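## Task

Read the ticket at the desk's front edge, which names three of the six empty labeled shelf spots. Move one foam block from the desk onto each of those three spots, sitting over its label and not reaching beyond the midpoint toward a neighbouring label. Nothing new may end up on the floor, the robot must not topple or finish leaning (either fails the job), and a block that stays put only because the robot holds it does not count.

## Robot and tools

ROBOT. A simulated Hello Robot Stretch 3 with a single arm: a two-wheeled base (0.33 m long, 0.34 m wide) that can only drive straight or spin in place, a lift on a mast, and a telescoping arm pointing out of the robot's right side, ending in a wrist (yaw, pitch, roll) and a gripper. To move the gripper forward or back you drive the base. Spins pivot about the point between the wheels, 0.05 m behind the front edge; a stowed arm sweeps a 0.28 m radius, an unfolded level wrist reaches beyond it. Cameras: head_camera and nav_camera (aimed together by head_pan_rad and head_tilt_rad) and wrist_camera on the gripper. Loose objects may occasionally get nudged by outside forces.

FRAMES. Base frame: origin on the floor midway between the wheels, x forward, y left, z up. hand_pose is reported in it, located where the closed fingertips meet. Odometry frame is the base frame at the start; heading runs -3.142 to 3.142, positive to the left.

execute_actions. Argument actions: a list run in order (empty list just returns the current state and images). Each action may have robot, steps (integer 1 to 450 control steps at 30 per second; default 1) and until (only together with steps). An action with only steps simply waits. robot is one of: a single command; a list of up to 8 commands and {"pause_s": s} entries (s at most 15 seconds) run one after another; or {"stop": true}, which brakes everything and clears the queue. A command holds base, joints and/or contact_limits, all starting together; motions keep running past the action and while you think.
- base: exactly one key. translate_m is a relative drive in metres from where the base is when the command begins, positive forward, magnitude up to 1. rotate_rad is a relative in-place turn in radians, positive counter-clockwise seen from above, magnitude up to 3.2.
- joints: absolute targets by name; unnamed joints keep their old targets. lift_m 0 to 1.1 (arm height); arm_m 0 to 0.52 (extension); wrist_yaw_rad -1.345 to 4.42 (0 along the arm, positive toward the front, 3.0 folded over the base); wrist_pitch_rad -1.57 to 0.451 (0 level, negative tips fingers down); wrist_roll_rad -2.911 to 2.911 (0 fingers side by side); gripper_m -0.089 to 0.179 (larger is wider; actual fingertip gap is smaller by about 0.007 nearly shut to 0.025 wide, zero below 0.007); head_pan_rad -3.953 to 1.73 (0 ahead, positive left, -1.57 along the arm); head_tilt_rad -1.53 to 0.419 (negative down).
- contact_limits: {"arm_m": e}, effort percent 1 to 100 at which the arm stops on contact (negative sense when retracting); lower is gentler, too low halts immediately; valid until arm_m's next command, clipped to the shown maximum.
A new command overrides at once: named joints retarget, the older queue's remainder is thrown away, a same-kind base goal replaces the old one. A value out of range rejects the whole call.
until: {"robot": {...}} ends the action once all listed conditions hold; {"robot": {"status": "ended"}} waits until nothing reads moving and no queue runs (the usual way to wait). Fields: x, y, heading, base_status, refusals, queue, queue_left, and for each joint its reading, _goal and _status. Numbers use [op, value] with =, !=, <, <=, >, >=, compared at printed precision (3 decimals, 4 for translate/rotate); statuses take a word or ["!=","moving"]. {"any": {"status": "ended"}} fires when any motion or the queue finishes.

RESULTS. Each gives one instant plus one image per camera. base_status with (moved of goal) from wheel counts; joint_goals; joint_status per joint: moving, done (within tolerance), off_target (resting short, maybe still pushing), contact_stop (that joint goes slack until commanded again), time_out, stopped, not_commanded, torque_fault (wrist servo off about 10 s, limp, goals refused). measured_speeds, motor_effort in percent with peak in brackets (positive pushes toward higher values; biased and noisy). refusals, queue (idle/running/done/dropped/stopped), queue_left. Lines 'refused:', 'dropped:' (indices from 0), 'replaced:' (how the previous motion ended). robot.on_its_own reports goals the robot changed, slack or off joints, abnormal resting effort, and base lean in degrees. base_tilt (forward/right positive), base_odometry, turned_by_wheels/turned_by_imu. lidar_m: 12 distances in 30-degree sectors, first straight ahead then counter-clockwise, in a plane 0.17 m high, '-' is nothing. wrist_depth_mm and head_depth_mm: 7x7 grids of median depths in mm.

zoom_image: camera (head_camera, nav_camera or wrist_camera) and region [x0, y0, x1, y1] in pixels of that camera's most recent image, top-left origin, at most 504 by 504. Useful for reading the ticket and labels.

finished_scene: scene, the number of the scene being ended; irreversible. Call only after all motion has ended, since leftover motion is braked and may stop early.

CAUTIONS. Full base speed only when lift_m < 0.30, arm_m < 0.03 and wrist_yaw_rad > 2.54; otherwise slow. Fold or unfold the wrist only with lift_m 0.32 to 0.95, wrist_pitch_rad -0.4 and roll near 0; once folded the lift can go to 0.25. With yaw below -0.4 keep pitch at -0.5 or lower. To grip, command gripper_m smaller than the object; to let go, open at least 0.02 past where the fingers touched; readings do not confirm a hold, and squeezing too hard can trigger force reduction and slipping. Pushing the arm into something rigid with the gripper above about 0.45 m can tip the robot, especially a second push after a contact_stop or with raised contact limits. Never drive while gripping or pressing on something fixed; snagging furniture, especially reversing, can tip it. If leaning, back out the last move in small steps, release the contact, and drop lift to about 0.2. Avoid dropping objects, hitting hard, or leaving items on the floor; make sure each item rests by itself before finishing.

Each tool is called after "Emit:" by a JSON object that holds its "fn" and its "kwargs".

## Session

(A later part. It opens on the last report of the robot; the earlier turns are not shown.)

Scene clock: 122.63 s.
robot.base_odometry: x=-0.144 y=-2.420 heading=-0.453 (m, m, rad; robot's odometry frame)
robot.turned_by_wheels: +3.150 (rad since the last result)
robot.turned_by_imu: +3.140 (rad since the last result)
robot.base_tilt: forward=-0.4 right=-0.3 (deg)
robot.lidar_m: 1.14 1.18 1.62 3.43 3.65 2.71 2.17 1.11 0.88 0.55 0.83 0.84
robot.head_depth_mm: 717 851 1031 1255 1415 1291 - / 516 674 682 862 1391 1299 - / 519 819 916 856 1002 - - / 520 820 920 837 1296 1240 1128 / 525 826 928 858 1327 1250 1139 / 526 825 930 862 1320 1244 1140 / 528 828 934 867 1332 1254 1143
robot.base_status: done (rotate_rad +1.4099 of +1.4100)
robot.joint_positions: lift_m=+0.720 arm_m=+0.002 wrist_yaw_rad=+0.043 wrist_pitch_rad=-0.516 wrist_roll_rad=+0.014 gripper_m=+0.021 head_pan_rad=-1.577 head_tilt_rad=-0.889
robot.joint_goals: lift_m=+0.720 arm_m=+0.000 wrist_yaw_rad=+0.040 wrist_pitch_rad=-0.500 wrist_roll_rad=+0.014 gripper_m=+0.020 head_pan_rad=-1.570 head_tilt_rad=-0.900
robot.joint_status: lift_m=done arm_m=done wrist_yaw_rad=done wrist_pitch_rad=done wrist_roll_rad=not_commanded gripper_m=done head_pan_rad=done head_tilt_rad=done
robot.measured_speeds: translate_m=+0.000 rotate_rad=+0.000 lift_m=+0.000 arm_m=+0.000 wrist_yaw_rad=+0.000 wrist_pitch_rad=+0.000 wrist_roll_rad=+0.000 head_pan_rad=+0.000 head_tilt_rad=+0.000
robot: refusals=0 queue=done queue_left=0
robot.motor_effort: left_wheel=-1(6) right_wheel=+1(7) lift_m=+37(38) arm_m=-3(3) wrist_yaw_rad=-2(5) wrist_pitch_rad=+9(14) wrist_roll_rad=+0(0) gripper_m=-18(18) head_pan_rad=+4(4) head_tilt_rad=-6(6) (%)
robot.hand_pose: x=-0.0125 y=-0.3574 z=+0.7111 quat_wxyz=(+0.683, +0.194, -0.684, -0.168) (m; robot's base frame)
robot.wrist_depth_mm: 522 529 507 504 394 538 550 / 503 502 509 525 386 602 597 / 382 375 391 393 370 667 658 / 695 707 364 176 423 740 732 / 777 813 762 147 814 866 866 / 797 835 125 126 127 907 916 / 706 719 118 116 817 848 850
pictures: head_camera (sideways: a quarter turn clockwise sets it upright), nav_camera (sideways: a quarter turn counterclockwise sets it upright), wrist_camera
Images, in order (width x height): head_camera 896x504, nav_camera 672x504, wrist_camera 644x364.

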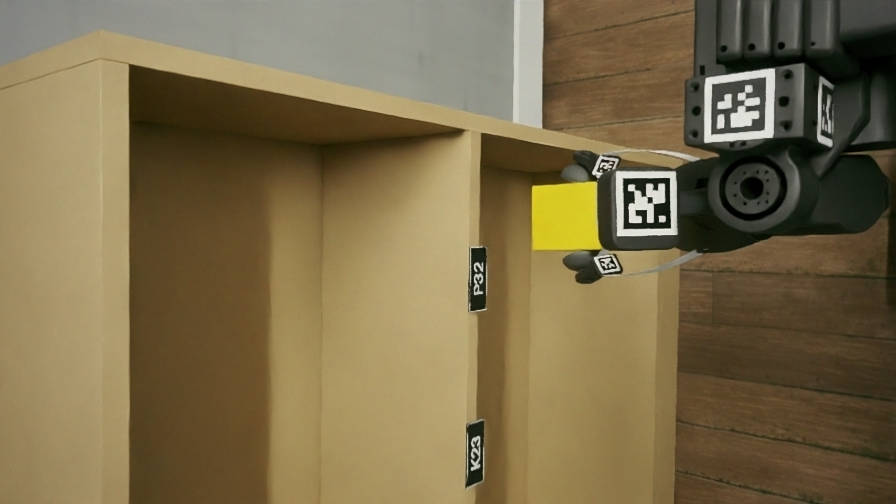

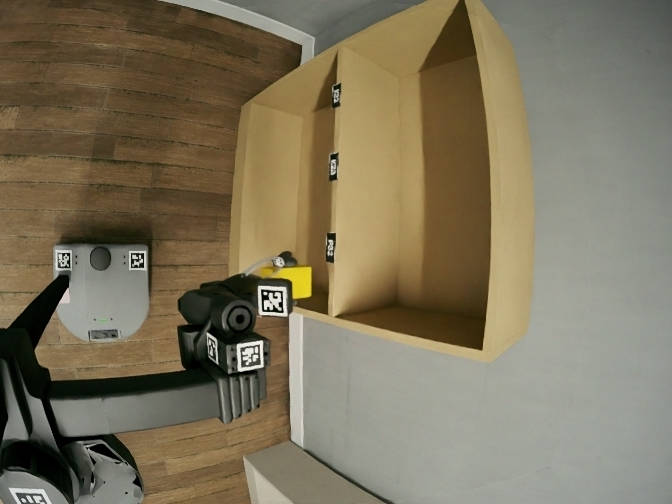

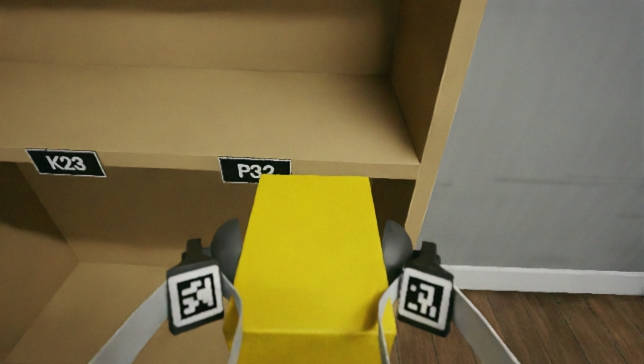

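Emit:
{"fn": "execute_actions", "kwargs": {"actions": [{"robot":[{"base":{"translate_m":0.065},"joints":{"arm_m":0.29}},{"joints":{"lift_m":0.684}},{"joints":{"gripper_m":0.12}},{"joints":{"arm_m":0.0,"lift_m":0.694}}],"steps":400,"until":{"robot":{"status":"ended"}}}]}}

Scene clock: 140.77 s.
robot.base_odometry: x=-0.086 y=-2.448 heading=-0.453 (m, m, rad; robot's odometry frame)
robot.turned_by_wheels: +0.000 (rad since the last result)
robot.turned_by_imu: +0.002 (rad since the last result)
robot.base_tilt: forward=-0.4 right=-0.3 (deg)
robot.lidar_m: 1.07 1.11 1.52 3.47 3.57 2.78 2.23 1.17 0.57 0.71 0.81 0.79
robot.head_depth_mm: 514 658 698 1216 1403 1290 - / 517 814 912 841 1153 1283 - / 518 819 921 831 1337 - - / 522 821 921 835 1329 1241 1132 / 523 825 924 859 1319 1242 1133 / 526 828 933 863 1325 1251 1142 / 529 829 934 865 1322 1260 1139
robot.base_status: done (translate_m +0.0650 of +0.0650)
robot.joint_positions: lift_m=+0.694 arm_m=+0.002 wrist_yaw_rad=+0.042 wrist_pitch_rad=-0.517 wrist_roll_rad=+0.014 gripper_m=+0.120 head_pan_rad=-1.577 head_tilt_rad=-0.889
robot.joint_goals: lift_m=+0.694 arm_m=+0.000 wrist_yaw_rad=+0.040 wrist_pitch_rad=-0.500 wrist_roll_rad=+0.014 gripper_m=+0.120 head_pan_rad=-1.570 head_tilt_rad=-0.900
robot.joint_status: lift_m=done arm_m=done wrist_yaw_rad=done wrist_pitch_rad=done wrist_roll_rad=not_commanded gripper_m=done head_pan_rad=done head_tilt_rad=done
robot.measured_speeds: translate_m=+0.000 rotate_rad=+0.000 lift_m=+0.000 arm_m=+0.000 wrist_yaw_rad=+0.000 wrist_pitch_rad=+0.000 wrist_roll_rad=+0.000 head_pan_rad=+0.000 head_tilt_rad=+0.000
robot: refusals=0 queue=done queue_left=0
robot.motor_effort: left_wheel=-1(3) right_wheel=+2(4) lift_m=+37(37) arm_m=-4(4) wrist_yaw_rad=-2(3) wrist_pitch_rad=+9(9) wrist_roll_rad=+0(0) gripper_m=-1(83) head_pan_rad=+4(5) head_tilt_rad=-6(6) (%)
robot.hand_pose: x=-0.0127 y=-0.3574 z=+0.6850 quat_wxyz=(+0.683, +0.194, -0.684, -0.168) (m; robot's base frame)
robot.wrist_depth_mm: 520 516 508 504 490 304 546 / 431 440 454 389 464 327 603 / 344 342 341 340 346 349 653 / 686 700 689 705 606 721 734 / 700 789 807 787 681 847 825 / 708 - 802 801 656 937 889 / 685 690 681 728 709 803 821
pictures: head_camera (sideways: a quarter turn clockwise sets it upright), nav_camera (sideways: a quarter turn counterclockwise sets it upright), wrist_camera
Images, in order (width x height): head_camera 896x504, nav_camera 672x504, wrist_camera 644x364.

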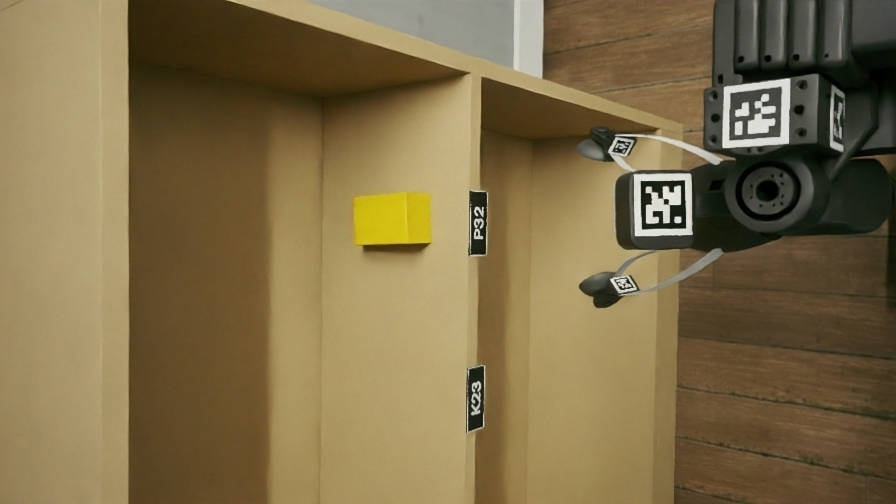

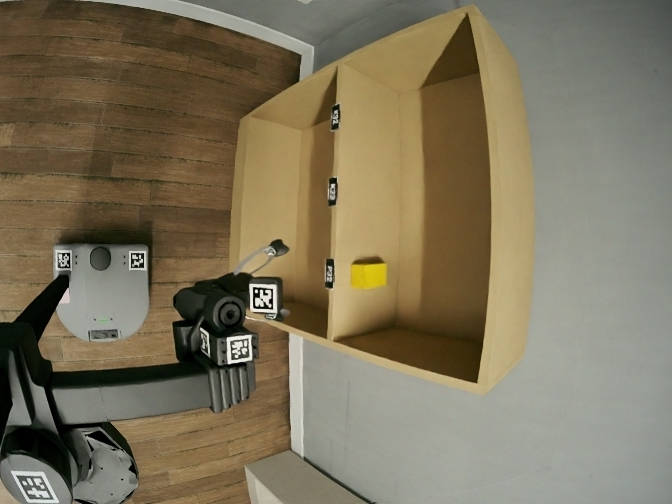

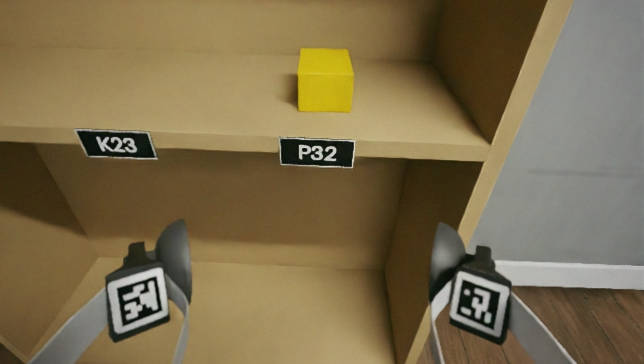

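Emit:
{"fn": "execute_actions", "kwargs": {"actions": [{"robot":{"base":{"rotate_rad":1.66},"joints":{"wrist_yaw_rad":2.7,"wrist_pitch_rad":-0.4,"lift_m":0.29,"gripper_m":0.04,"head_tilt_rad":-0.6,"head_pan_rad":-1.75}},"steps":450,"until":{"robot":{"base_status":["!=","moving"]}}},{"robot":{"base":{"translate_m":1.0}},"steps":450,"until":{"robot":{"translate_m":[">",0.81]}}},{"robot":{"base":{"translate_m":1.0}},"steps":5},{"steps":450,"until":{"robot":{"translate_m":[">",0.81]}}},{"robot":[{"base":{"translate_m":1.0}},{"base":{"rotate_rad":1.48},"joints":{"lift_m":1.06}}],"steps":450,"until":{"robot":{"lift_m":[">",0.55]}}},{"robot":{"joints":{"wrist_yaw_rad":-0.72}},"steps":200,"until":{"robot":{"wrist_yaw_rad":["<",1.5]}}},{"robot":{"joints":{"wrist_pitch_rad":-0.5,"gripper_m":0.12}},"steps":200,"until":{"robot":{"lift_m":[">",0.98]}}},{"robot":{"joints":{"arm_m":0.32}},"steps":200,"until":{"robot":{"status":"ended"}}}]}}

Scene clock: 177.03 s.
robot.base_odometry: x=+0.852 y=+0.010 heading=+2.686 (m, m, rad; robot's odometry frame)
robot.turned_by_wheels: +3.140 (rad since the last result)
robot.turned_by_imu: +3.138 (rad since the last result)
robot.base_tilt: forward=-0.5 right=-0.3 (deg)
robot.lidar_m: 2.40 2.53 3.25 3.12 1.86 1.37 1.32 1.38 0.96 0.57 0.76 1.83
robot.head_depth_mm: - 1117 823 626 1635 1365 1260 / - 1190 765 605 1696 1473 1261 / - 1178 795 608 1683 1483 1264 / - - 758 609 1671 1484 1262 / - - 793 609 1051 1389 1243 / 1062 1151 841 611 997 915 1239 / 1058 1135 842 614 972 894 1245
robot.base_status: done (rotate_rad +1.4799 of +1.4800)
robot.joint_positions: lift_m=+1.060 arm_m=+0.320 wrist_yaw_rad=-0.718 wrist_pitch_rad=-0.514 wrist_roll_rad=+0.014 gripper_m=+0.120 head_pan_rad=-1.743 head_tilt_rad=-0.606
robot.joint_goals: lift_m=+1.060 arm_m=+0.320 wrist_yaw_rad=-0.720 wrist_pitch_rad=-0.500 wrist_roll_rad=+0.014 gripper_m=+0.120 head_pan_rad=-1.750 head_tilt_rad=-0.600
robot.joint_status: lift_m=done arm_m=done wrist_yaw_rad=done wrist_pitch_rad=done wrist_roll_rad=not_commanded gripper_m=done head_pan_rad=done head_tilt_rad=done
robot.measured_speeds: translate_m=+0.000 rotate_rad=+0.000 lift_m=+0.000 arm_m=+0.000 wrist_yaw_rad=+0.000 wrist_pitch_rad=+0.000 wrist_roll_rad=+0.000 head_pan_rad=+0.000 head_tilt_rad=+0.000
robot: refusals=0 queue=done queue_left=0
robot.motor_effort: left_wheel=-1(9) right_wheel=+1(6) lift_m=+37(38) arm_m=+3(3) wrist_yaw_rad=-2(4) wrist_pitch_rad=+7(11) wrist_roll_rad=+0(0) gripper_m=+0(83) head_pan_rad=-4(27) head_tilt_rad=+3(24) (%)
robot.hand_pose: x=-0.1605 y=-0.6237 z=+1.0517 quat_wxyz=(+0.572, -0.075, -0.707, -0.408) (m; robot's base frame)
robot.wrist_depth_mm: 552 626 744 883 - - 924 / 559 606 608 625 631 - 954 / 449 445 457 475 466 478 950 / 361 359 360 372 379 346 366 / 298 308 305 256 306 311 304 / 259 - 260 212 257 272 267 / 229 220 228 218 229 226 242
pictures: head_camera (sideways: a quarter turn clockwise sets it upright), nav_camera (sideways: a quarter turn counterclockwise sets it upright), wrist_camera
Images, in order (width x height): head_camera 896x504, nav_camera 672x504, wrist_camera 644x364.

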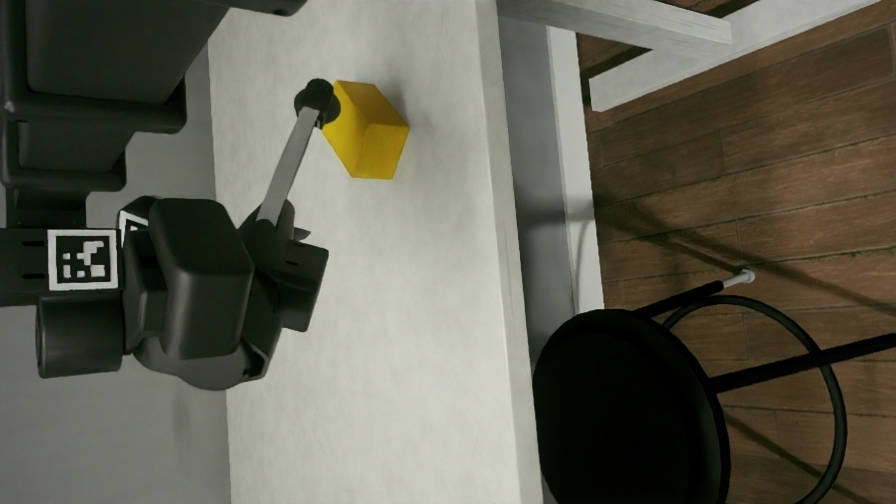

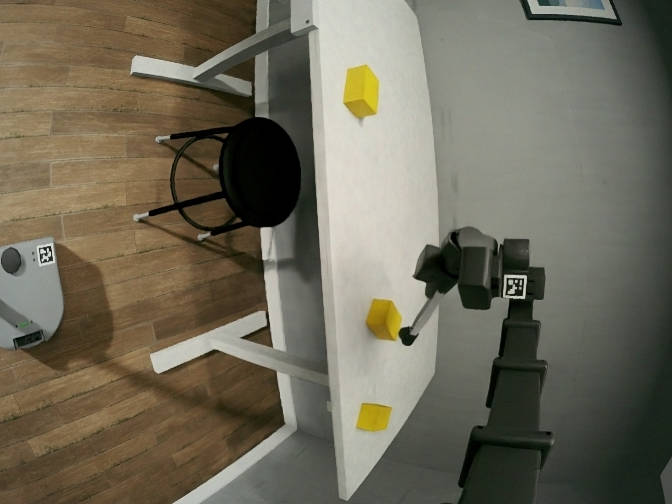

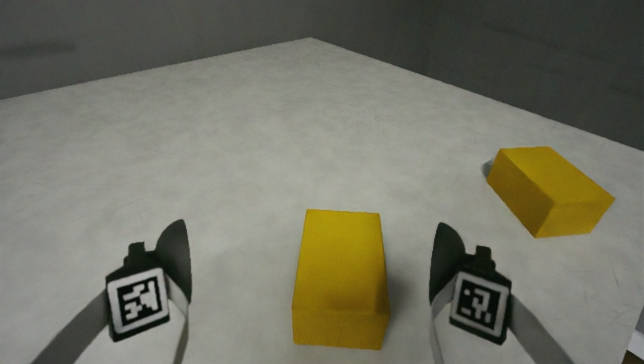

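Emit:
{"fn": "execute_actions", "kwargs": {"actions": [{"robot":[{"base":{"translate_m":-0.049},"joints":{"arm_m":0.343,"wrist_yaw_rad":-0.74}},{"joints":{"lift_m":0.986}},{"joints":{"gripper_m":0.02}},{"joints":{"lift_m":1.05}},{"joints":{"arm_m":0.0,"head_pan_rad":-1.57,"head_tilt_rad":-0.9,"wrist_yaw_rad":0.5}}],"steps":450,"until":{"robot":{"status":"ended"}}}]}}

Scene clock: 197.47 s.
robot.base_odometry: x=+0.896 y=-0.012 heading=+2.686 (m, m, rad; robot's odometry frame)
robot.turned_by_wheels: +0.000 (rad since the last result)
robot.turned_by_imu: +0.002 (rad since the last result)
robot.base_tilt: forward=-0.5 right=-0.2 (deg)
robot.lidar_m: 2.45 2.57 3.26 3.15 1.79 1.32 1.27 1.33 0.94 0.58 0.78 1.83
robot.head_depth_mm: - - - - - 1263 1126 / - - - - 1376 1260 1132 / - - - - 1399 1258 1134 / 853 - - - 1420 1265 1133 / 855 - 347 959 1414 1277 1135 / 837 - 343 936 1415 1277 1135 / 795 619 551 1044 1405 1271 1141
robot.base_status: done (translate_m -0.0490 of -0.0490)
robot.joint_positions: lift_m=+1.050 arm_m=+0.002 wrist_yaw_rad=+0.498 wrist_pitch_rad=-0.518 wrist_roll_rad=+0.014 gripper_m=+0.021 head_pan_rad=-1.577 head_tilt_rad=-0.889
robot.joint_goals: lift_m=+1.050 arm_m=+0.000 wrist_yaw_rad=+0.500 wrist_pitch_rad=-0.500 wrist_roll_rad=+0.014 gripper_m=+0.020 head_pan_rad=-1.570 head_tilt_rad=-0.900
robot.joint_status: lift_m=done arm_m=done wrist_yaw_rad=done wrist_pitch_rad=done wrist_roll_rad=not_commanded gripper_m=done head_pan_rad=done head_tilt_rad=done
robot.measured_speeds: translate_m=+0.000 rotate_rad=+0.000 lift_m=+0.000 arm_m=+0.000 wrist_yaw_rad=+0.000 wrist_pitch_rad=+0.000 wrist_roll_rad=+0.000 head_pan_rad=+0.000 head_tilt_rad=+0.000
robot: refusals=0 queue=done queue_left=0
robot.motor_effort: left_wheel=-1(3) right_wheel=+0(3) lift_m=+37(39) arm_m=-4(4) wrist_yaw_rad=+1(4) wrist_pitch_rad=+9(9) wrist_roll_rad=+0(0) gripper_m=-17(96) head_pan_rad=+4(26) head_tilt_rad=-5(27) (%)
robot.hand_pose: x=+0.0792 y=-0.3318 z=+1.0408 quat_wxyz=(+0.703, +0.344, -0.622, -0.010) (m; robot's base frame)
robot.wrist_depth_mm: - 845 855 905 913 842 750 / 563 564 543 589 583 612 633 / - 465 435 443 447 461 458 / - - - 176 361 356 363 / - - - 146 311 298 304 / - - 125 126 127 - 265 / - - 132 122 - - -
pictures: head_camera (sideways: a quarter turn clockwise sets it upright), nav_camera (sideways: a quarter turn counterclockwise sets it upright), wrist_camera
Images, in order (width x height): head_camera 896x504, nav_camera 672x504, wrist_camera 644x364.

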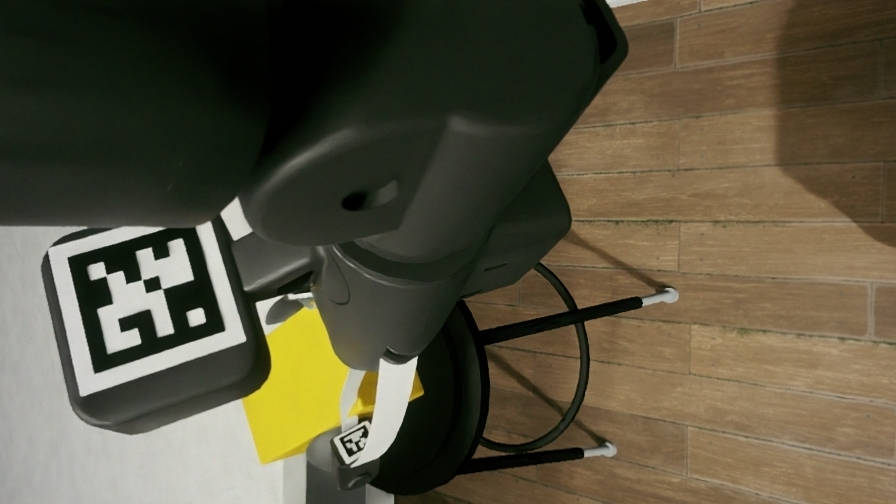

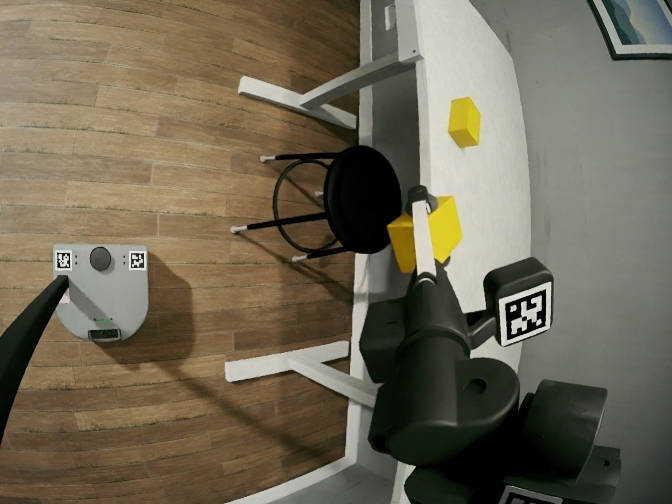

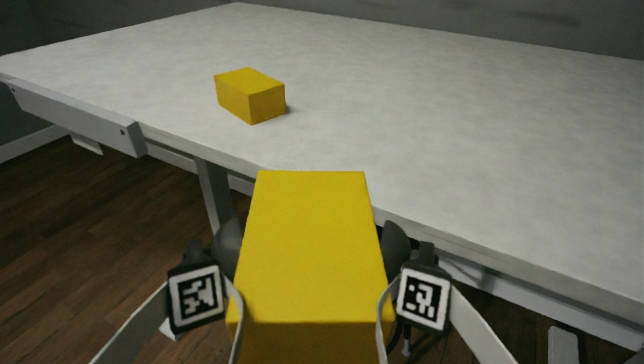

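Emit:
{"fn": "execute_actions", "kwargs": {"actions": [{"robot":{"base":{"rotate_rad":1.71},"joints":{"wrist_pitch_rad":-0.4,"lift_m":0.29}},"steps":450,"until":{"robot":{"lift_m":["<",0.95]}}},{"robot":{"joints":{"wrist_yaw_rad":2.7}},"steps":450,"until":{"robot":{"base_status":["!=","moving"]}}},{"robot":{"base":{"translate_m":1.0}},"steps":450,"until":{"robot":{"translate_m":[">",0.83]}}},{"robot":{"base":{"translate_m":1.0}},"steps":5},{"steps":450,"until":{"robot":{"translate_m":[">",0.82]}}},{"robot":[{"base":{"translate_m":1.0}},{"base":{"rotate_rad":1.42},"joints":{"lift_m":0.72}}],"steps":450,"until":{"robot":{"lift_m":[">",0.36]}}},{"robot":{"joints":{"wrist_yaw_rad":0.04}},"steps":200,"until":{"robot":{"wrist_yaw_rad":["<",1.5]}}},{"robot":{"joints":{"wrist_pitch_rad":-0.5}},"steps":200,"until":{"robot":{"status":"ended"}}}]}}

Scene clock: 229.30 s.
robot.base_odometry: x=+0.069 y=-2.540 heading=-0.467 (m, m, rad; robot's odometry frame)
robot.turned_by_wheels: +3.130 (rad since the last result)
robot.turned_by_imu: +3.128 (rad since the last result)
robot.base_tilt: forward=-0.6 right=-0.3 (deg)
robot.lidar_m: 0.86 0.89 1.24 3.22 3.60 2.97 2.10 1.18 0.66 0.79 0.64 0.89
robot.head_depth_mm: 514 804 912 813 1289 1225 - / 516 808 909 835 1317 1226 - / 519 810 919 838 1319 - - / 522 817 919 857 1271 1234 1137 / 525 816 922 859 1327 1243 1138 / 527 821 925 844 1301 1253 1136 / 529 827 930 865 1117 1275 1140
robot.base_status: done (rotate_rad +1.4199 of +1.4200)
robot.joint_positions: lift_m=+0.720 arm_m=+0.002 wrist_yaw_rad=+0.043 wrist_pitch_rad=-0.517 wrist_roll_rad=+0.014 gripper_m=+0.021 head_pan_rad=-1.577 head_tilt_rad=-0.889
robot.joint_goals: lift_m=+0.720 arm_m=+0.000 wrist_yaw_rad=+0.040 wrist_pitch_rad=-0.500 wrist_roll_rad=+0.014 gripper_m=+0.020 head_pan_rad=-1.570 head_tilt_rad=-0.900
robot.joint_status: lift_m=done arm_m=done wrist_yaw_rad=done wrist_pitch_rad=done wrist_roll_rad=not_commanded gripper_m=done head_pan_rad=done head_tilt_rad=done
robot.measured_speeds: translate_m=+0.000 rotate_rad=+0.000 lift_m=+0.000 arm_m=+0.000 wrist_yaw_rad=+0.000 wrist_pitch_rad=+0.000 wrist_roll_rad=+0.000 head_pan_rad=+0.000 head_tilt_rad=+0.000
robot: refusals=0 queue=done queue_left=0
robot.motor_effort: left_wheel=-1(8) right_wheel=+1(5) lift_m=+37(37) arm_m=-4(4) wrist_yaw_rad=-4(5) wrist_pitch_rad=+9(13) wrist_roll_rad=+0(0) gripper_m=-17(17) head_pan_rad=+5(4) head_tilt_rad=-5(5) (%)
robot.hand_pose: x=-0.0125 y=-0.3573 z=+0.7109 quat_wxyz=(+0.683, +0.194, -0.684, -0.168) (m; robot's base frame)
robot.wrist_depth_mm: 438 520 506 499 504 488 466 / 445 504 517 527 528 516 465 / 379 383 388 392 400 369 412 / 438 570 353 176 353 348 345 / 467 666 738 147 743 682 455 / 870 617 125 125 127 667 496 / 813 692 131 122 706 621 846
pictures: head_camera (sideways: a quarter turn clockwise sets it upright), nav_camera (sideways: a quarter turn counterclockwise sets it upright), wrist_camera
Images, in order (width x height): head_camera 896x504, nav_camera 672x504, wrist_camera 644x364.

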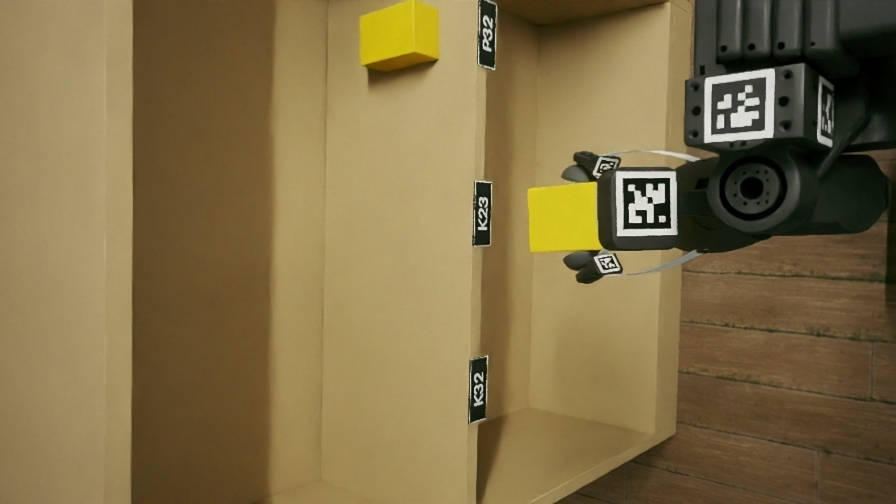

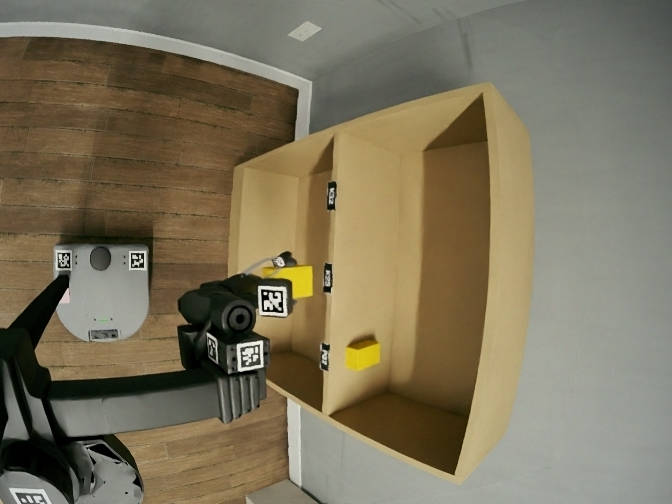

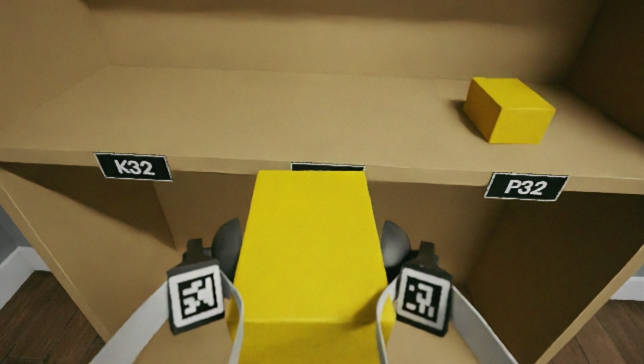

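Emit:
{"fn": "execute_actions", "kwargs": {"actions": []}}

Scene clock: 250.97 s.
robot.base_odometry: x=+0.069 y=-2.540 heading=-0.467 (m, m, rad; robot's odometry frame)
robot.turned_by_wheels: +0.000 (rad since the last result)
robot.turned_by_imu: +0.001 (rad since the last result)
robot.base_tilt: forward=-0.5 right=-0.3 (deg)
robot.lidar_m: 0.86 0.89 1.24 3.23 3.62 2.97 2.10 1.18 0.66 0.79 0.65 0.89
robot.head_depth_mm: 514 807 914 810 1288 1224 - / 517 808 916 835 1321 1219 - / 519 812 917 840 1314 - - / 521 816 921 856 1271 1239 1134 / 523 820 923 861 1324 1244 1137 / 525 825 924 846 1299 1246 1139 / 528 828 925 863 1122 1274 1140
robot.base_status: done (rotate_rad +1.4199 of +1.4200)
robot.joint_positions: lift_m=+0.720 arm_m=+0.002 wrist_yaw_rad=+0.043 wrist_pitch_rad=-0.517 wrist_roll_rad=+0.014 gripper_m=+0.021 head_pan_rad=-1.577 head_tilt_rad=-0.889
robot.joint_goals: lift_m=+0.720 arm_m=+0.000 wrist_yaw_rad=+0.040 wrist_pitch_rad=-0.500 wrist_roll_rad=+0.014 gripper_m=+0.020 head_pan_rad=-1.570 head_tilt_rad=-0.900
robot.joint_status: lift_m=done arm_m=done wrist_yaw_rad=done wrist_pitch_rad=done wrist_roll_rad=not_commanded gripper_m=done head_pan_rad=done head_tilt_rad=done
robot.measured_speeds: translate_m=+0.000 rotate_rad=+0.000 lift_m=+0.000 arm_m=+0.000 wrist_yaw_rad=+0.000 wrist_pitch_rad=+0.000 wrist_roll_rad=+0.000 head_pan_rad=+0.000 head_tilt_rad=+0.000
robot: refusals=0 queue=done queue_left=0
robot.motor_effort: left_wheel=-1(1) right_wheel=+1(1) lift_m=+36(37) arm_m=-3(3) wrist_yaw_rad=-3(2) wrist_pitch_rad=+9(9) wrist_roll_rad=+0(0) gripper_m=-17(17) head_pan_rad=+5(5) head_tilt_rad=-5(5) (%)
robot.hand_pose: x=-0.0125 y=-0.3573 z=+0.7109 quat_wxyz=(+0.683, +0.194, -0.684, -0.168) (m; robot's base frame)
robot.wrist_depth_mm: 433 507 505 493 488 486 468 / 433 504 508 518 529 516 461 / 375 386 388 392 395 367 407 / 443 567 350 175 349 347 346 / 469 639 737 147 731 702 458 / 899 626 125 126 127 683 489 / 806 689 132 122 723 630 847
pictures: head_camera (sideways: a quarter turn clockwise sets it upright), nav_camera (sideways: a quarter turn counterclockwise sets it upright), wrist_camera
Images, in order (width x height): head_camera 896x504, nav_camera 672x504, wrist_camera 644x364.

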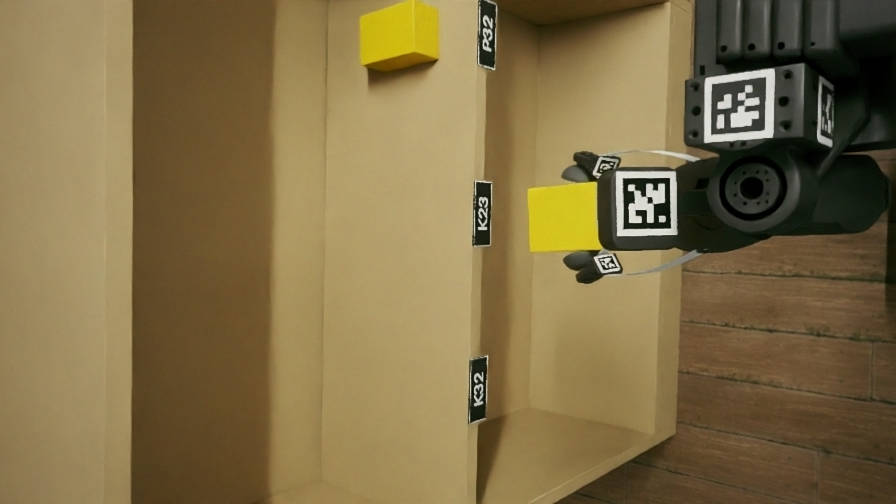

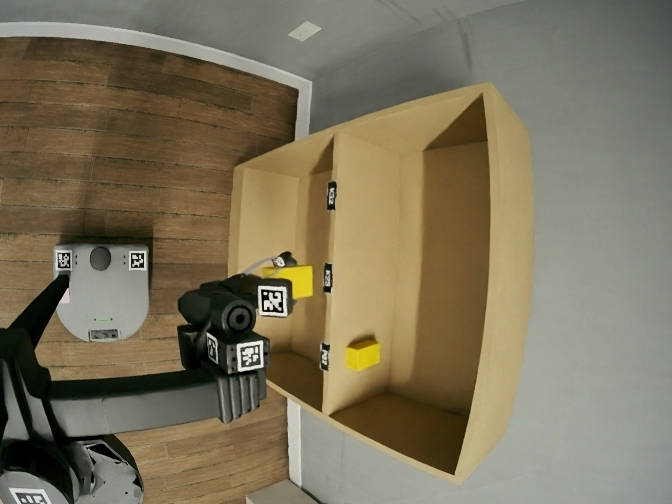

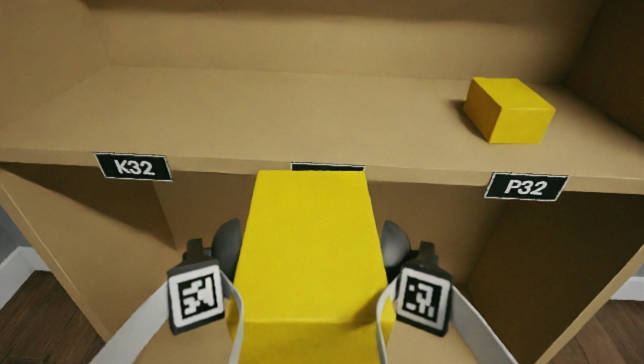

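Emit:
{"fn": "execute_actions", "kwargs": {"actions": [{"robot":[{"base":{"translate_m":-0.01},"joints":{"arm_m":0.285}},{"joints":{"lift_m":0.684}},{"joints":{"gripper_m":0.12}},{"joints":{"arm_m":0,"lift_m":0.694}}],"steps":450,"until":{"robot":{"status":"ended"}}}]}}

Scene clock: 270.30 s.
robot.base_odometry: x=+0.060 y=-2.535 heading=-0.467 (m, m, rad; robot's odometry frame)
robot.turned_by_wheels: +0.000 (rad since the last result)
robot.turned_by_imu: +0.002 (rad since the last result)
robot.base_tilt: forward=-0.5 right=-0.3 (deg)
robot.lidar_m: 0.87 0.91 1.25 3.44 3.65 2.97 2.10 1.18 0.65 0.79 0.65 0.90
robot.head_depth_mm: 513 804 912 810 1288 1236 - / 516 807 916 835 1310 1226 - / 519 813 915 836 1332 - - / 522 815 924 831 1342 1233 1132 / 524 822 925 858 1322 1241 1134 / 526 823 931 843 1310 1246 1137 / 527 826 931 863 1146 1271 1142
robot.base_status: done (translate_m -0.0100 of -0.0100)
robot.joint_positions: lift_m=+0.694 arm_m=+0.002 wrist_yaw_rad=+0.042 wrist_pitch_rad=-0.518 wrist_roll_rad=+0.014 gripper_m=+0.120 head_pan_rad=-1.577 head_tilt_rad=-0.889
robot.joint_goals: lift_m=+0.694 arm_m=+0.000 wrist_yaw_rad=+0.040 wrist_pitch_rad=-0.500 wrist_roll_rad=+0.014 gripper_m=+0.120 head_pan_rad=-1.570 head_tilt_rad=-0.900
robot.joint_status: lift_m=done arm_m=done wrist_yaw_rad=done wrist_pitch_rad=done wrist_roll_rad=not_commanded gripper_m=done head_pan_rad=done head_tilt_rad=done
robot.measured_speeds: translate_m=+0.000 rotate_rad=+0.000 lift_m=+0.000 arm_m=+0.000 wrist_yaw_rad=+0.000 wrist_pitch_rad=+0.000 wrist_roll_rad=+0.000 head_pan_rad=+0.000 head_tilt_rad=+0.000
robot: refusals=0 queue=done queue_left=0
robot.motor_effort: left_wheel=-1(5) right_wheel=+2(1) lift_m=+37(39) arm_m=-4(4) wrist_yaw_rad=-2(3) wrist_pitch_rad=+9(9) wrist_roll_rad=+0(0) gripper_m=+0(85) head_pan_rad=+4(5) head_tilt_rad=-5(6) (%)
robot.hand_pose: x=-0.0127 y=-0.3572 z=+0.6847 quat_wxyz=(+0.682, +0.194, -0.684, -0.168) (m; robot's base frame)
robot.wrist_depth_mm: 452 509 509 505 494 496 464 / 418 434 446 385 459 377 431 / 342 339 339 340 346 351 359 / 461 679 694 682 681 597 431 / 472 637 781 766 757 667 447 / 846 - 830 822 834 557 488 / 808 696 690 734 718 687 822
pictures: head_camera (sideways: a quarter turn clockwise sets it upright), nav_camera (sideways: a quarter turn counterclockwise sets it upright), wrist_camera
Images, in order (width x height): head_camera 896x504, nav_camera 672x504, wrist_camera 644x364.

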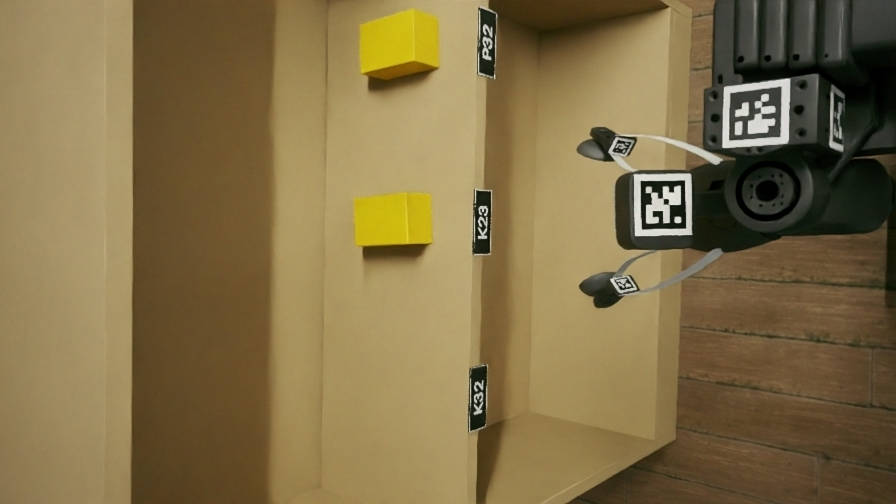

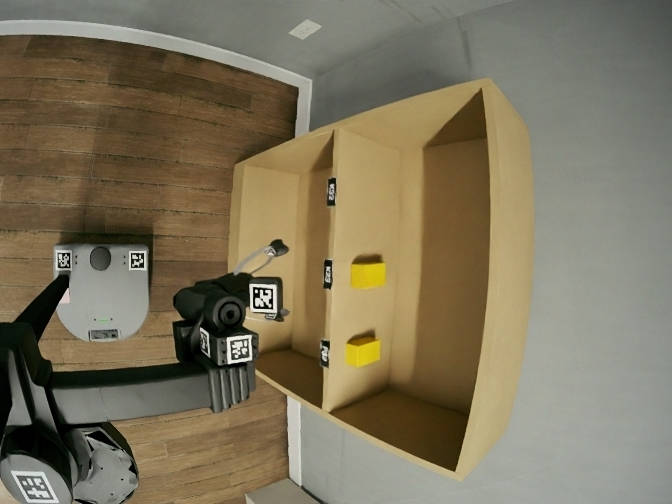

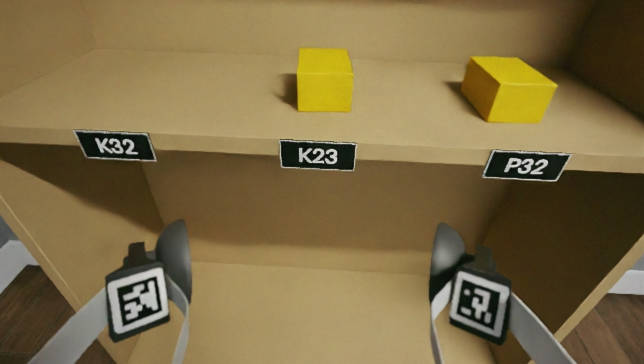

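Emit:
{"fn": "execute_actions", "kwargs": {"actions": [{"robot":{"base":{"rotate_rad":1.62},"joints":{"wrist_yaw_rad":2.7,"wrist_pitch_rad":-0.4,"lift_m":0.29,"gripper_m":0.04,"head_pan_rad":-1.75,"head_tilt_rad":-0.6}},"steps":450,"until":{"robot":{"base_status":["!=","moving"]}}},
{"robot":{"base":{"translate_m":1.0}},"steps":5},{"steps":450,"until":{"robot":{"translate_m":[">",0.81]}}},
{"robot":{"base":{"translate_m":1.0}},"steps":5},{"steps":450,"until":{"robot":{"translate_m":[">",0.81]}}},
{"robot":[{"base":{"translate_m":1.0}},{"base":{"rotate_rad":1.5},"joints":{"lift_m":1.06}}],"steps":450,"until":{"robot":{"lift_m":[">",0.55]}}},
{"robot":{"joints":{"wrist_yaw_rad":-0.6}},"steps":450,"until":{"robot":{"wrist_yaw_rad":["<",1.5]}}},
{"robot":{"joints":{"wrist_pitch_rad":-0.5,"gripper_m":0.12}},"steps":450,"until":{"robot":{"lift_m":[">",0.98]}}},
{"robot":{"joints":{"arm_m":0.2}},"steps":450,"until":{"robot":{"status":"ended"}}}]}}

Scene clock: 307.60 s.
robot.base_odometry: x=+1.124 y=-0.138 heading=+2.653 (m, m, rad; robot's odometry frame)
robot.turned_by_wheels: +3.120 (rad since the last result)
robot.turned_by_imu: +3.118 (rad since the last result)
robot.base_tilt: forward=-0.4 right=-0.3 (deg)
robot.lidar_m: 2.69 2.81 3.33 3.15 1.48 1.08 1.05 1.09 0.86 0.87 0.68 1.28
robot.head_depth_mm: - - 848 626 1722 1480 1244 / - 1246 847 629 1737 1486 1257 / - - - 602 1163 1385 1255 / - - - 585 1680 1481 1268 / 1063 - - 608 1657 1484 1264 / 1065 1148 798 613 1660 1482 1263 / 1059 1146 849 613 1633 1456 1269
robot.base_status: done (rotate_rad +1.4999 of +1.5000)
robot.joint_positions: lift_m=+1.060 arm_m=+0.200 wrist_yaw_rad=-0.598 wrist_pitch_rad=-0.514 wrist_roll_rad=+0.014 gripper_m=+0.120 head_pan_rad=-1.743 head_tilt_rad=-0.606
robot.joint_goals: lift_m=+1.060 arm_m=+0.200 wrist_yaw_rad=-0.600 wrist_pitch_rad=-0.500 wrist_roll_rad=+0.014 gripper_m=+0.120 head_pan_rad=-1.750 head_tilt_rad=-0.600
robot.joint_status: lift_m=done arm_m=done wrist_yaw_rad=done wrist_pitch_rad=done wrist_roll_rad=not_commanded gripper_m=done head_pan_rad=done head_tilt_rad=done
robot.measured_speeds: translate_m=+0.000 rotate_rad=+0.000 lift_m=+0.000 arm_m=+0.000 wrist_yaw_rad=+0.000 wrist_pitch_rad=+0.000 wrist_roll_rad=+0.000 head_pan_rad=+0.000 head_tilt_rad=+0.000
robot: refusals=0 queue=done queue_left=0
robot.motor_effort: left_wheel=-1(5) right_wheel=+1(5) lift_m=+36(40) arm_m=+3(4) wrist_yaw_rad=-3(4) wrist_pitch_rad=+7(12) wrist_roll_rad=+0(0) gripper_m=+0(84) head_pan_rad=-4(25) head_tilt_rad=+3(27) (%)
robot.hand_pose: x=-0.1405 y=-0.5192 z=+1.0517 quat_wxyz=(+0.596, -0.032, -0.711, -0.373) (m; robot's base frame)
robot.wrist_depth_mm: 625 707 816 979 - 880 721 / 587 592 614 - - 950 782 / 445 452 460 459 - - 782 / 358 358 364 368 372 - 821 / 296 310 262 298 313 325 881 / 253 - 229 257 266 - 909 / 229 222 228 231 246 - 963
pictures: head_camera (sideways: a quarter turn clockwise sets it upright), nav_camera (sideways: a quarter turn counterclockwise sets it upright), wrist_camera
Images, in order (width x height): head_camera 896x504, nav_camera 672x504, wrist_camera 644x364.

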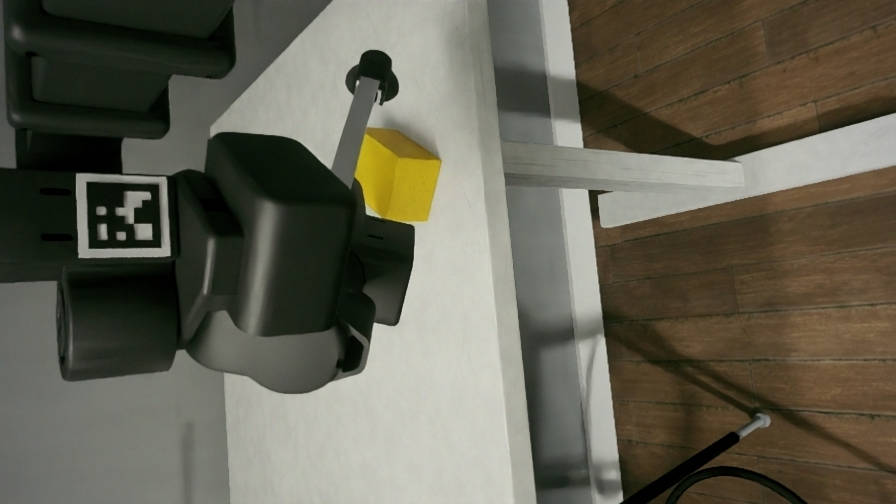

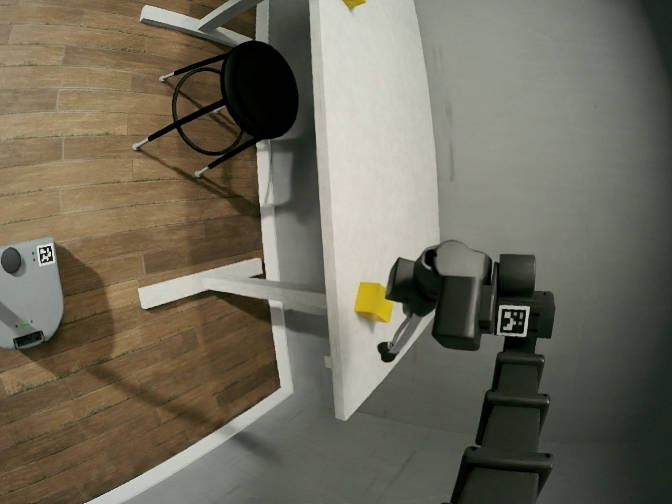

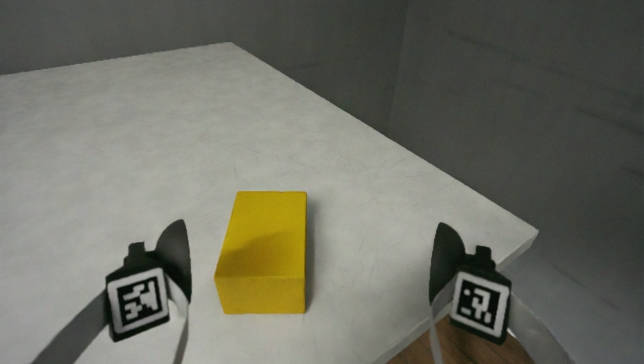

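Emit:
{"fn": "execute_actions", "kwargs": {"actions": [{"robot":[{"base":{"translate_m":-0.015},"joints":{"arm_m":0.281}},{"joints":{"lift_m":0.986}},{"joints":{"gripper_m":0.02}},{"joints":{"lift_m":1.05}},{"joints":{"arm_m":0,"wrist_yaw_rad":0.5,"head_pan_rad":-1.57,"head_tilt_rad":-0.9}}],"steps":450,"until":{"robot":{"status":"ended"}}}]}}

Scene clock: 323.77 s.
robot.base_odometry: x=+1.137 y=-0.145 heading=+2.653 (m, m, rad; robot's odometry frame)
robot.turned_by_wheels: +0.000 (rad since the last result)
robot.turned_by_imu: +0.002 (rad since the last result)
robot.base_tilt: forward=-0.5 right=-0.3 (deg)
robot.lidar_m: 2.69 2.82 3.34 3.14 1.46 1.07 1.03 1.07 0.85 0.85 0.68 1.29
robot.head_depth_mm: - - - - - 1262 1129 / - - - - 1354 1253 1120 / - - - - 1402 1258 1137 / 853 - - - 1408 1256 1134 / 857 - 349 1576 1441 1263 1133 / 840 - 343 1569 1442 1269 1140 / 795 619 551 1012 1389 1272 1136
robot.base_status: done (translate_m -0.0150 of -0.0150)
robot.joint_positions: lift_m=+1.050 arm_m=+0.002 wrist_yaw_rad=+0.498 wrist_pitch_rad=-0.517 wrist_roll_rad=+0.014 gripper_m=+0.021 head_pan_rad=-1.577 head_tilt_rad=-0.889
robot.joint_goals: lift_m=+1.050 arm_m=+0.000 wrist_yaw_rad=+0.500 wrist_pitch_rad=-0.500 wrist_roll_rad=+0.014 gripper_m=+0.020 head_pan_rad=-1.570 head_tilt_rad=-0.900
robot.joint_status: lift_m=done arm_m=done wrist_yaw_rad=done wrist_pitch_rad=done wrist_roll_rad=not_commanded gripper_m=done head_pan_rad=done head_tilt_rad=done
robot.measured_speeds: translate_m=+0.000 rotate_rad=+0.000 lift_m=+0.000 arm_m=+0.000 wrist_yaw_rad=+0.000 wrist_pitch_rad=+0.000 wrist_roll_rad=+0.000 head_pan_rad=+0.000 head_tilt_rad=+0.000
robot: refusals=0 queue=done queue_left=0
robot.motor_effort: left_wheel=-1(6) right_wheel=+1(2) lift_m=+37(40) arm_m=-4(3) wrist_yaw_rad=+2(5) wrist_pitch_rad=+9(9) wrist_roll_rad=+0(0) gripper_m=-19(95) head_pan_rad=+4(26) head_tilt_rad=-5(26) (%)
robot.hand_pose: x=+0.0792 y=-0.3319 z=+1.0409 quat_wxyz=(+0.703, +0.344, -0.623, -0.009) (m; robot's base frame)
robot.wrist_depth_mm: 825 836 867 893 886 845 776 / 559 529 583 603 604 617 625 / - 494 439 433 445 458 460 / - - 983 178 352 362 367 / - - 812 147 323 304 301 / - - 125 127 127 - 274 / - - 119 117 - 841 -
pictures: head_camera (sideways: a quarter turn clockwise sets it upright), nav_camera (sideways: a quarter turn counterclockwise sets it upright), wrist_camera
Images, in order (width x height): head_camera 896x504, nav_camera 672x504, wrist_camera 644x364.

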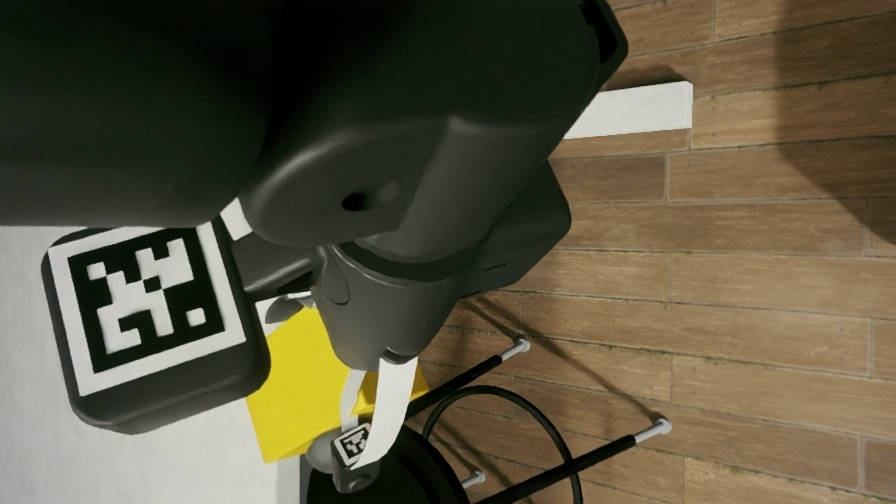

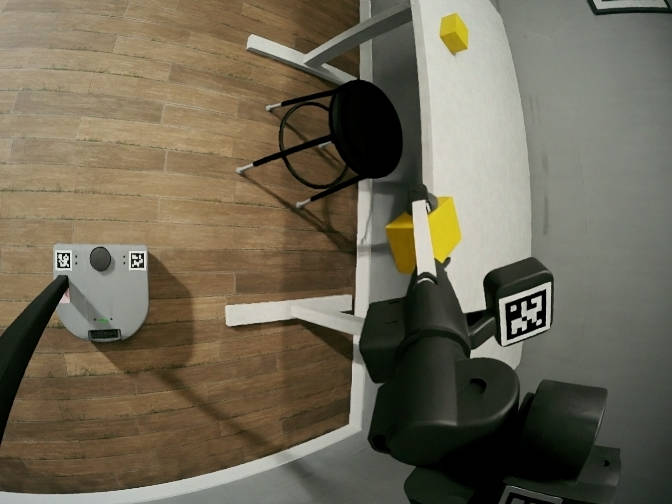

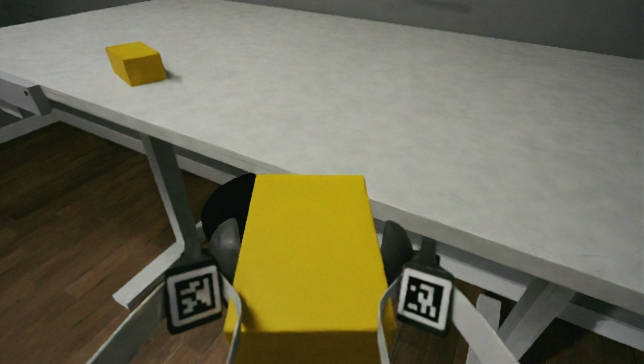

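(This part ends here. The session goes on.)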